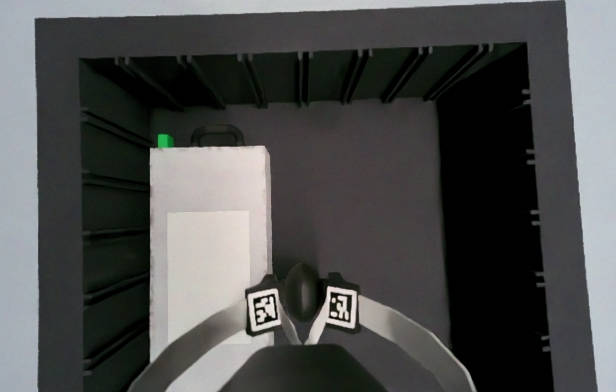

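Call:
execute_actions([
  {"r1":{"joints":{"arm_m":0.312},"pace":"slow"},"r2":{"base":{"strafe_m":0.012},"pace":"slow"}},
], cameras=["r1_wrist_camera","r2_wrist_camera"])

Scene clock: 345.67 s.
r1.base_odometry: x=-0.296 y=+0.828 heading=+2.401 (m, m, rad; r1's odometry frame)
r1.turned_by_wheels: +0.000 (rad since the last result)
r1.turned_by_imu: +0.000 (rad since the last result)
r1.base_tilt: forward=+0.0 right=-0.4 (deg)
r1.lidar_m: 0.43 0.43 1.72 1.70 1.92 1.62 1.50 1.60 2.26 2.39 0.62 0.43
r1.base_status: not commanded
r1.joint_positions: lift_m=+0.717 arm_m=+0.314 wrist_yaw_rad=+0.122 wrist_pitch_rad=+0.335 wrist_roll_rad=+0.080 gripper_m=-0.037
r1.joint_status: all done
r1.motor_effort: lift_m=+19(19) arm_m=-10(17) wrist_yaw_rad=-8(18) wrist_pitch_rad=-13(16) wrist_roll_rad=+0(1) gripper_m=-30(33) wheel_0=+1(1) wheel_1=+1(2) wheel_2=+2(6) (%)
r1.hand_pose: x=+0.7657 y=-0.0536 z=+0.8005 quat_wxyz=(+0.984, +0.029, +0.169, +0.054) (m; r1's base frame)
r1.wrist_depth_mm: - - - - - - - / - - - - - - - / - - 488 427 585 564 554 / - 445 289 281 382 379 368 / 1576 276 238 229 290 283 279 / 241 163 185 227 184 224 223 / 200 196 204 - 197 187 191
r2.base_odometry: x=+1.603 y=+0.195 heading=-0.864 (m, m, rad; r2's odometry frame)
r2.turned_by_wheels: -0.001 (rad since the last result)
r2.turned_by_imu: +0.000 (rad since the last result)
r2.base_tilt: forward=+0.2 right=-0.2 (deg)
r2.lidar_m: 0.25 0.27 0.41 1.71 1.79 1.76 1.68 1.78 2.46 2.38 0.38 0.29
r2.base_status: done
r2.joint_positions: lift_m=+0.920 arm_m=+0.539 wrist_yaw_rad=+0.000 wrist_pitch_rad=+1.540 wrist_roll_rad=+0.040 gripper_m=+0.000
r2.joint_status: not commanded
r2.motor_effort: lift_m=+17(16) arm_m=+7(7) wrist_yaw_rad=+1(1) wrist_pitch_rad=+0(1) wrist_roll_rad=-2(1) gripper_m=-5(5) wheel_0=-8(10) wheel_1=+1(6) wheel_2=+0(2) (%)
r2.hand_pose: x=+0.7185 y=-0.0874 z=+0.8101 quat_wxyz=(+0.718, +0.014, +0.696, -0.014) (m; r2's base frame)
r2.wrist_depth_mm: 279 190 191 192 193 194 195 / 277 207 231 239 244 234 194 / 274 221 236 276 278 262 192 / 272 216 233 274 274 264 195 / 271 213 231 272 273 270 196 / 268 211 229 193 271 271 196 / 267 183 227 119 268 252 199
pictures: r1_wrist_camera, r2_wrist_camera
camera_calibration (this result's frames):
r1_wrist_camera: T_world_to_cam=[[0.0649018, -0.995959, -0.0620738, -0.061313], [-0.372602, 0.0335193, -0.927386, 1.07541], [0.925719, 0.0833179, -0.368921, -0.180705], [0, 0, 0, 1]] pos_world=[0.571961, -0.0820563, 0.926848]
r2_wrist_camera: T_world_to_cam=[[-0.0759812, -0.997057, 0.0101787, -0.0452429], [-0.996583, 0.0756055, -0.0332535, 0.811973], [0.032386, -0.0126706, -0.999395, 1.01797], [0, 0, 0, 1]] pos_world=[0.772793, -0.0936011, 1.04482]
Images, in order (width x height): r1_wrist_camera 616x392, r2_wrist_camera 616x392.

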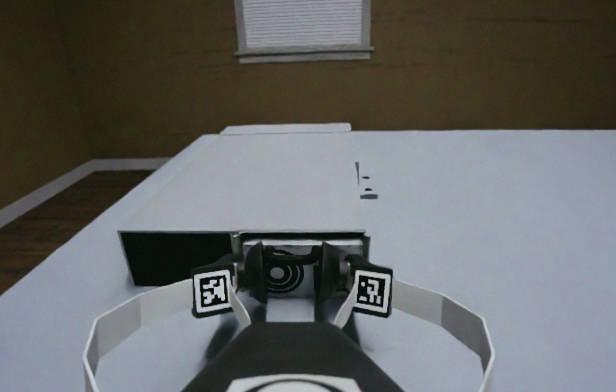

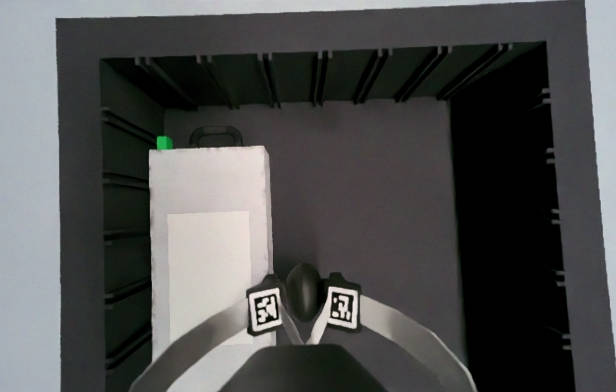

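Call:
execute_actions([
  {"r1":{"joints":{"arm_m":0.10}},"r2":{"base":{"strafe_m":-0.02},"joints":{"lift_m":1.03},"pace":"fast"}},
], cameras=["r1_head_camera"])

Scene clock: 350.13 s.
r1.base_odometry: x=-0.296 y=+0.828 heading=+2.401 (m, m, rad; r1's odometry frame)
r1.turned_by_wheels: +0.000 (rad since the last result)
r1.turned_by_imu: +0.000 (rad since the last result)
r1.base_tilt: forward=-0.1 right=-0.4 (deg)
r1.lidar_m: 0.42 0.47 1.74 1.70 1.98 1.61 1.53 1.61 2.22 2.41 0.62 0.48
r1.base_status: not commanded
r1.joint_positions: lift_m=+0.717 arm_m=+0.102 wrist_yaw_rad=+0.120 wrist_pitch_rad=+0.337 wrist_roll_rad=+0.080 gripper_m=-0.037
r1.joint_status: all done
r1.motor_effort: lift_m=+19(19) arm_m=-9(10) wrist_yaw_rad=-2(9) wrist_pitch_rad=-19(20) wrist_roll_rad=-1(1) gripper_m=-28(27) wheel_0=+1(1) wheel_1=+1(1) wheel_2=+2(2) (%)
r1.hand_pose: x=+0.5533 y=-0.0542 z=+0.7999 quat_wxyz=(+0.984, +0.029, +0.170, +0.052) (m; r1's base frame)
r1.wrist_depth_mm: - - - - - - - / - - - - - - - / - - 549 469 574 564 554 / - 442 404 294 384 377 370 / 960 304 286 229 287 285 279 / 241 163 195 227 185 225 224 / 200 198 204 - 198 189 191
r2.base_odometry: x=+1.588 y=+0.182 heading=-0.864 (m, m, rad; r2's odometry frame)
r2.turned_by_wheels: +0.000 (rad since the last result)
r2.turned_by_imu: +0.001 (rad since the last result)
r2.base_tilt: forward=+0.1 right=-0.2 (deg)
r2.lidar_m: 0.25 0.30 0.38 1.72 1.79 1.78 1.71 1.77 2.48 2.34 0.39 0.29
r2.base_status: done
r2.joint_positions: lift_m=+1.030 arm_m=+0.539 wrist_yaw_rad=+0.000 wrist_pitch_rad=+1.540 wrist_roll_rad=+0.040 gripper_m=+0.000
r2.joint_status: all done
r2.motor_effort: lift_m=+23(24) arm_m=+7(7) wrist_yaw_rad=+1(1) wrist_pitch_rad=+0(0) wrist_roll_rad=-1(2) gripper_m=-5(5) wheel_0=+2(10) wheel_1=+0(10) wheel_2=+0(2) (%)
r2.hand_pose: x=+0.7185 y=-0.0874 z=+0.9196 quat_wxyz=(+0.718, +0.014, +0.696, -0.014) (m; r2's base frame)
r2.wrist_depth_mm: 392 392 394 394 397 397 399 / 387 389 392 392 303 397 397 / 384 336 370 384 377 392 392 / 382 329 342 384 384 389 389 / 379 324 340 379 382 384 387 / 377 317 336 193 327 384 384 / 375 290 338 120 379 379 384
pictures: r1_head_camera
Images, in order (width x height): r1_head_camera 420x560.

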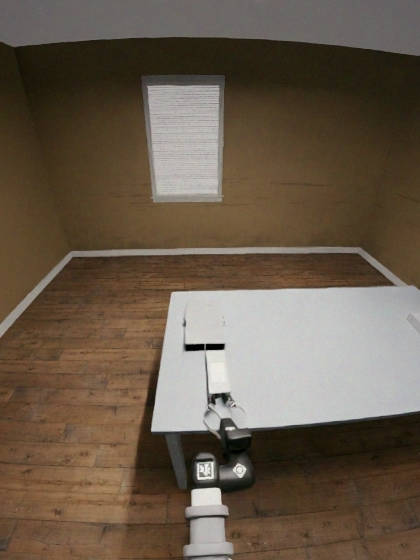

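Call:
execute_actions([
  {"r1":{"joints":{"arm_m":0.07,"gripper_m":0.04}},"r2":{"base":{"strafe_m":-0.3},"joints":{"arm_m":0.0,"gripper_m":0.12},"pace":"max"}},
], cameras=[])

Call:
execute_actions([
  {"r1":{"joints":{"arm_m":0.005,"lift_m":0.86},"pace":"fast"},"r2":{"base":{"strafe_m":-0.3},"pace":"max"}},
], cameras=[])

Call:
execute_actions([
  {"r1":{"base":{"strafe_m":0.028},"joints":{"wrist_pitch_rad":1.54,"wrist_yaw_rad":0,"wrist_roll_rad":0.03,"gripper_m":0.12,"lift_m":0.99},"pace":"fast"},"r2":{"base":{"strafe_m":-0.4},"pace":"max"}},
], cameras=[])

Call:
execute_actions([
  {"r1":{"joints":{"arm_m":0.49},"pace":"fast"},"r2":{"base":{"strafe_m":-0.6},"pace":"max"}},
], cameras=["r1_wrist_camera"])

Scene clock: 352.73 s.
r1.base_odometry: x=-0.296 y=+0.828 heading=+2.401 (m, m, rad; r1's odometry frame)
r1.turned_by_wheels: +0.000 (rad since the last result)
r1.turned_by_imu: +0.000 (rad since the last result)
r1.base_tilt: forward=+0.0 right=-0.3 (deg)
r1.lidar_m: 0.43 0.46 1.73 1.71 1.95 1.59 1.54 1.61 2.23 2.42 0.67 0.42
r1.base_status: not commanded
r1.joint_positions: lift_m=+0.717 arm_m=+0.071 wrist_yaw_rad=+0.121 wrist_pitch_rad=+0.332 wrist_roll_rad=+0.080 gripper_m=+0.040
r1.joint_status: all done
r1.motor_effort: lift_m=+19(18) arm_m=-9(13) wrist_yaw_rad=-3(3) wrist_pitch_rad=-5(21) wrist_roll_rad=+1(0) gripper_m=-4(28) wheel_0=+1(1) wheel_1=+1(1) wheel_2=+1(2) (%)
r1.hand_pose: x=+0.5237 y=-0.0540 z=+0.8013 quat_wxyz=(+0.984, +0.029, +0.167, +0.053) (m; r1's base frame)
r1.wrist_depth_mm: - - - - - - - / - - - - - - - / - - 574 504 609 591 574 / - 462 421 307 397 392 384 / 1756 314 279 246 297 293 286 / 247 245 197 230 195 233 229 / 205 200 208 - 196 191 196
r2.base_odometry: x=+1.360 y=-0.013 heading=-0.863 (m, m, rad; r2's odometry frame)
r2.turned_by_wheels: +0.000 (rad since the last result)
r2.turned_by_imu: +0.001 (rad since the last result)
r2.base_tilt: forward=+0.1 right=-0.2 (deg)
r2.lidar_m: 0.25 0.27 0.39 2.03 2.12 1.74 1.70 1.76 2.31 2.06 0.39 0.29
r2.base_status: done
r2.joint_positions: lift_m=+1.030 arm_m=+0.003 wrist_yaw_rad=+0.000 wrist_pitch_rad=+1.540 wrist_roll_rad=+0.040 gripper_m=+0.120
r2.joint_status: all done
joint sent to its limit — the command would take r2.arm_m past its lower limit, so that joint was sent only as far as its limit.
r2.motor_effort: lift_m=+23(23) arm_m=-7(7) wrist_yaw_rad=+1(1) wrist_pitch_rad=-2(2) wrist_roll_rad=+0(3) gripper_m=-1(4) wheel_0=+3(11) wheel_1=+0(11) wheel_2=+0(0) (%)
r2.hand_pose: x=+0.1825 y=-0.0874 z=+0.9196 quat_wxyz=(+0.718, +0.014, +0.696, -0.014) (m; r2's base frame)
r2.wrist_depth_mm: 392 394 394 397 399 399 402 / 389 392 394 394 394 399 397 / 389 387 389 392 392 397 397 / 1138 1160 1138 1182 1160 1160 1182 / 1138 1138 946 931 1160 1160 1138 / 1118 1138 931 931 215 1160 1160 / 1118 1118 1118 119 1118 1138 1138
pictures: none
No camera images: the call's "cameras" was empty. Leave "cameras" out to get every camera's image.

Scene clock: 354.90 s.
r1.base_odometry: x=-0.296 y=+0.828 heading=+2.401 (m, m, rad; r1's odometry frame)
r1.turned_by_wheels: +0.000 (rad since the last result)
r1.turned_by_imu: +0.000 (rad since the last result)
r1.base_tilt: forward=+0.0 right=-0.4 (deg)
r1.lidar_m: 0.42 0.45 1.71 1.68 1.95 1.60 1.53 1.62 2.21 2.39 0.61 0.45
r1.base_status: not commanded
r1.joint_positions: lift_m=+0.860 arm_m=+0.007 wrist_yaw_rad=+0.120 wrist_pitch_rad=+0.332 wrist_roll_rad=+0.080 gripper_m=+0.040
r1.joint_status: all done
r1.motor_effort: lift_m=+22(25) arm_m=-9(10) wrist_yaw_rad=-1(5) wrist_pitch_rad=-7(6) wrist_roll_rad=-2(1) gripper_m=-3(4) wheel_0=+0(1) wheel_1=+1(2) wheel_2=+1(1) (%)
r1.hand_pose: x=+0.4587 y=-0.0542 z=+0.9440 quat_wxyz=(+0.984, +0.029, +0.167, +0.052) (m; r1's base frame)
r1.wrist_depth_mm: - - - - - - - / - - - - - - - / - - - - - - - / - - - 654 741 732 715 / - - 580 521 559 549 535 / 1576 1537 197 382 195 439 427 / 1308 375 389 - 373 357 362
r2.base_odometry: x=+1.132 y=-0.208 heading=-0.863 (m, m, rad; r2's odometry frame)
r2.turned_by_wheels: +0.000 (rad since the last result)
r2.turned_by_imu: +0.000 (rad since the last result)
r2.base_tilt: forward=+0.1 right=-0.2 (deg)
r2.lidar_m: 0.25 0.25 0.39 1.13 2.43 1.76 1.67 1.77 2.01 1.76 1.82 0.27
r2.base_status: done
r2.joint_positions: lift_m=+1.030 arm_m=+0.003 wrist_yaw_rad=+0.000 wrist_pitch_rad=+1.540 wrist_roll_rad=+0.040 gripper_m=+0.120
r2.joint_status: not commanded
r2.motor_effort: lift_m=+22(22) arm_m=-7(7) wrist_yaw_rad=+1(1) wrist_pitch_rad=-1(1) wrist_roll_rad=-3(2) gripper_m=-1(1) wheel_0=+3(12) wheel_1=-1(11) wheel_2=+0(0) (%)
r2.hand_pose: x=+0.1825 y=-0.0874 z=+0.9197 quat_wxyz=(+0.718, +0.014, +0.696, -0.014) (m; r2's base frame)
r2.wrist_depth_mm: 392 394 394 397 399 1182 1205 / 392 392 392 394 394 1182 1182 / 387 389 392 392 394 1182 1182 / 1138 1138 1160 1160 1138 1160 1182 / 1138 1138 931 946 1160 1138 1160 / 1118 1118 917 931 216 1138 1138 / 1118 1138 1118 119 1138 1138 1160
pictures: none
No camera images: the call's "cameras" was empty. Leave "cameras" out to get every camera's image.

Scene clock: 357.37 s.
r1.base_odometry: x=-0.315 y=+0.807 heading=+2.401 (m, m, rad; r1's odometry frame)
r1.turned_by_wheels: +0.000 (rad since the last result)
r1.turned_by_imu: +0.000 (rad since the last result)
r1.base_tilt: forward=+0.0 right=-0.2 (deg)
r1.lidar_m: 0.44 0.45 1.71 1.69 1.87 1.60 1.52 1.60 2.26 2.45 0.65 0.43
r1.base_status: done
r1.joint_positions: lift_m=+0.990 arm_m=+0.006 wrist_yaw_rad=+0.000 wrist_pitch_rad=+1.540 wrist_roll_rad=+0.030 gripper_m=+0.120
r1.joint_status: all done
r1.motor_effort: lift_m=+22(26) arm_m=-8(9) wrist_yaw_rad=+0(5) wrist_pitch_rad=+0(2) wrist_roll_rad=-2(0) gripper_m=+1(2) wheel_0=+0(8) wheel_1=+1(9) wheel_2=+0(0) (%)
r1.hand_pose: x=+0.1863 y=-0.0874 z=+0.8797 quat_wxyz=(+0.718, +0.011, +0.696, -0.011) (m; r1's base frame)
r1.wrist_depth_mm: 1042 1042 1060 1078 1078 1118 1118 / 1060 1060 1060 1042 1078 1060 1098 / 1042 1078 1078 1078 1078 1098 1118 / 1060 1078 1060 1098 1118 1098 1118 / 1098 1078 878 891 1118 1118 1118 / 1060 1098 878 820 1118 1138 1138 / 1042 1078 1098 - 1138 1138 1138
r2.base_odometry: x=+0.828 y=-0.468 heading=-0.863 (m, m, rad; r2's odometry frame)
r2.turned_by_wheels: +0.000 (rad since the last result)
r2.turned_by_imu: +0.000 (rad since the last result)
r2.base_tilt: forward=+0.2 right=-0.2 (deg)
r2.lidar_m: 0.62 0.30 0.39 1.15 2.39 1.74 1.70 1.77 1.61 1.31 1.42 2.26
r2.base_status: done
r2.joint_positions: lift_m=+1.030 arm_m=+0.003 wrist_yaw_rad=+0.000 wrist_pitch_rad=+1.540 wrist_roll_rad=+0.040 gripper_m=+0.120
r2.joint_status: not commanded
r2.motor_effort: lift_m=+23(22) arm_m=-7(7) wrist_yaw_rad=+1(1) wrist_pitch_rad=-2(1) wrist_roll_rad=+0(0) gripper_m=-1(1) wheel_0=+1(12) wheel_1=+0(12) wheel_2=+0(2) (%)
r2.hand_pose: x=+0.1826 y=-0.0874 z=+0.9197 quat_wxyz=(+0.718, +0.014, +0.696, -0.014) (m; r2's base frame)
r2.wrist_depth_mm: 392 1182 1182 1182 1182 1182 1205 / 392 1160 1182 1205 1182 1205 1182 / 389 1160 1160 1182 1182 1182 1182 / 1138 1138 1160 1182 1160 1182 1182 / 1138 1160 931 931 1160 1138 1160 / 1138 1138 931 917 216 1138 1160 / 1138 1118 1118 119 1118 1138 1138
pictures: none
No camera images: the call's "cameras" was empty. Leave "cameras" out to get every camera's image.

Scene clock: 360.40 s.
r1.base_odometry: x=-0.315 y=+0.807 heading=+2.401 (m, m, rad; r1's odometry frame)
r1.turned_by_wheels: +0.000 (rad since the last result)
r1.turned_by_imu: +0.000 (rad since the last result)
r1.base_tilt: forward=+0.0 right=-0.3 (deg)
r1.lidar_m: 0.41 0.45 1.71 1.67 1.88 1.60 1.54 1.61 2.26 2.42 0.62 0.46
r1.base_status: not commanded
r1.joint_positions: lift_m=+0.990 arm_m=+0.488 wrist_yaw_rad=+0.000 wrist_pitch_rad=+1.540 wrist_roll_rad=+0.030 gripper_m=+0.120
r1.joint_status: all done
r1.motor_effort: lift_m=+22(23) arm_m=+8(8) wrist_yaw_rad=-3(0) wrist_pitch_rad=+0(0) wrist_roll_rad=-2(2) gripper_m=+1(0) wheel_0=+0(0) wheel_1=+1(1) wheel_2=+0(0) (%)
r1.hand_pose: x=+0.6683 y=-0.0874 z=+0.8797 quat_wxyz=(+0.718, +0.011, +0.696, -0.010) (m; r1's base frame)
r1.wrist_depth_mm: 325 327 286 289 338 342 345 / 327 330 289 290 340 342 345 / 683 334 336 338 342 345 349 / 691 332 336 301 343 349 351 / 683 336 338 303 345 351 353 / 715 336 301 301 347 353 357 / 1078 338 342 - 353 355 357
r2.base_odometry: x=+0.372 y=-0.858 heading=-0.863 (m, m, rad; r2's odometry frame)
r2.turned_by_wheels: +0.000 (rad since the last result)
r2.turned_by_imu: +0.000 (rad since the last result)
r2.base_tilt: forward=+0.2 right=-0.1 (deg)
r2.lidar_m: 3.00 1.06 0.80 1.12 2.44 1.78 1.69 1.33 1.00 0.74 0.78 1.08
r2.base_status: done
r2.joint_positions: lift_m=+1.030 arm_m=+0.003 wrist_yaw_rad=+0.000 wrist_pitch_rad=+1.540 wrist_roll_rad=+0.040 gripper_m=+0.120
r2.joint_status: not commanded
r2.motor_effort: lift_m=+22(22) arm_m=-7(7) wrist_yaw_rad=+0(1) wrist_pitch_rad=-1(1) wrist_roll_rad=-4(2) gripper_m=-1(1) wheel_0=+2(10) wheel_1=+1(12) wheel_2=+0(0) (%)
r2.hand_pose: x=+0.1826 y=-0.0874 z=+0.9197 quat_wxyz=(+0.718, +0.014, +0.696, -0.014) (m; r2's base frame)
r2.wrist_depth_mm: 1160 1160 1182 1182 1182 1205 1160 / 1160 1160 1182 1160 1182 1182 1160 / 1160 1160 1182 1182 1182 1182 1182 / 1160 1160 1160 1160 1182 1182 1182 / 1118 1138 946 931 1160 1160 1160 / 1138 1138 917 917 215 1138 1138 / 1118 1118 1138 119 1138 1118 1118
pictures: r1_wrist_camera
camera_calibration (this result's frames):
r1_wrist_camera: T_world_to_cam=[[-0.028292, -0.999069, 0.0325643, -0.105042], [-0.999541, 0.0286277, 0.00988812, 0.707722], [-0.0108112, -0.0322696, -0.999421, 1.11193], [0, 0, 0, 1]] pos_world=[0.716447, -0.0893234, 1.10771]
Images, in order (width x height): r1_wrist_camera 616x392.

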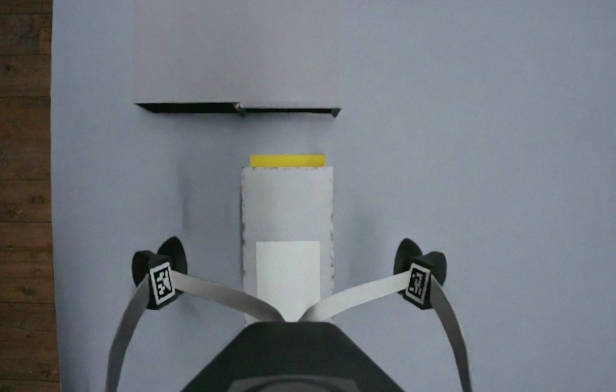

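Call:
execute_actions([
  {"r1":{"joints":{"arm_m":0.47,"lift_m":0.901,"gripper_m":0.105}},"r2":{"base":{"translate_m":0.45},"pace":"max"}},
], cameras=["r1_wrist_camera"])

Scene clock: 364.23 s.
r1.base_odometry: x=-0.315 y=+0.807 heading=+2.401 (m, m, rad; r1's odometry frame)
r1.turned_by_wheels: +0.000 (rad since the last result)
r1.turned_by_imu: +0.000 (rad since the last result)
r1.base_tilt: forward=+0.0 right=-0.4 (deg)
r1.lidar_m: 0.42 0.49 1.68 1.65 1.87 1.60 1.54 1.63 2.24 2.44 0.64 0.46
r1.base_status: not commanded
r1.joint_positions: lift_m=+0.901 arm_m=+0.472 wrist_yaw_rad=+0.000 wrist_pitch_rad=+1.540 wrist_roll_rad=+0.030 gripper_m=+0.105
r1.joint_status: all done
r1.motor_effort: lift_m=+17(24) arm_m=-9(9) wrist_yaw_rad=-2(2) wrist_pitch_rad=-1(1) wrist_roll_rad=-2(1) gripper_m=-2(3) wheel_0=+1(1) wheel_1=+1(1) wheel_2=+0(0) (%)
r1.hand_pose: x=+0.6513 y=-0.0874 z=+0.7911 quat_wxyz=(+0.718, +0.011, +0.696, -0.010) (m; r1's base frame)
r1.wrist_depth_mm: 240 199 201 203 251 254 257 / 242 244 247 249 252 254 258 / 244 246 247 211 254 256 259 / 245 248 249 213 255 258 259 / 247 250 213 214 256 259 262 / 249 249 213 214 257 260 263 / 251 250 253 - 259 263 266
r2.base_odometry: x=+0.665 y=-1.200 heading=-0.863 (m, m, rad; r2's odometry frame)
r2.turned_by_wheels: +0.000 (rad since the last result)
r2.turned_by_imu: +0.002 (rad since the last result)
r2.base_tilt: forward=+0.1 right=-0.2 (deg)
r2.lidar_m: 2.55 2.69 0.74 0.72 3.08 2.22 2.13 1.37 0.76 0.73 0.75 1.39
r2.base_status: done
r2.joint_positions: lift_m=+1.030 arm_m=+0.003 wrist_yaw_rad=+0.000 wrist_pitch_rad=+1.540 wrist_roll_rad=+0.040 gripper_m=+0.120
r2.joint_status: not commanded
r2.motor_effort: lift_m=+22(23) arm_m=-7(7) wrist_yaw_rad=+0(1) wrist_pitch_rad=-1(1) wrist_roll_rad=+0(3) gripper_m=-1(0) wheel_0=+2(9) wheel_1=+1(7) wheel_2=-1(15) (%)
r2.hand_pose: x=+0.1826 y=-0.0874 z=+0.9197 quat_wxyz=(+0.718, +0.014, +0.696, -0.014) (m; r2's base frame)
r2.wrist_depth_mm: 1160 1160 1182 1182 1205 1182 1160 / 1160 1160 1182 1182 1205 1160 1182 / 1160 1160 1160 1182 1160 1160 1160 / 1160 1138 1160 1160 1160 1160 1160 / 1118 1160 946 931 1160 1160 1160 / 1138 1138 917 931 215 1138 1160 / 1118 1138 1118 119 1138 1138 1138
pictures: r1_wrist_camera
camera_calibration (this result's frames):
r1_wrist_camera: T_world_to_cam=[[-0.0285441, -0.999062, 0.0325692, -0.10248], [-0.999532, 0.0288855, 0.0100601, 0.691505], [-0.0109914, -0.0322668, -0.999419, 1.02335], [0, 0, 0, 1]] pos_world=[0.699504, -0.0893382, 1.01914]
Images, in order (width x height): r1_wrist_camera 616x392.

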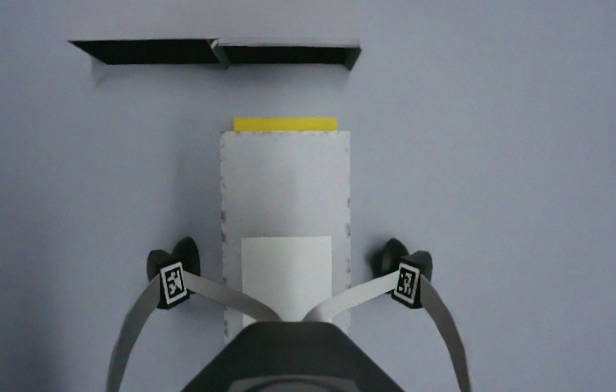

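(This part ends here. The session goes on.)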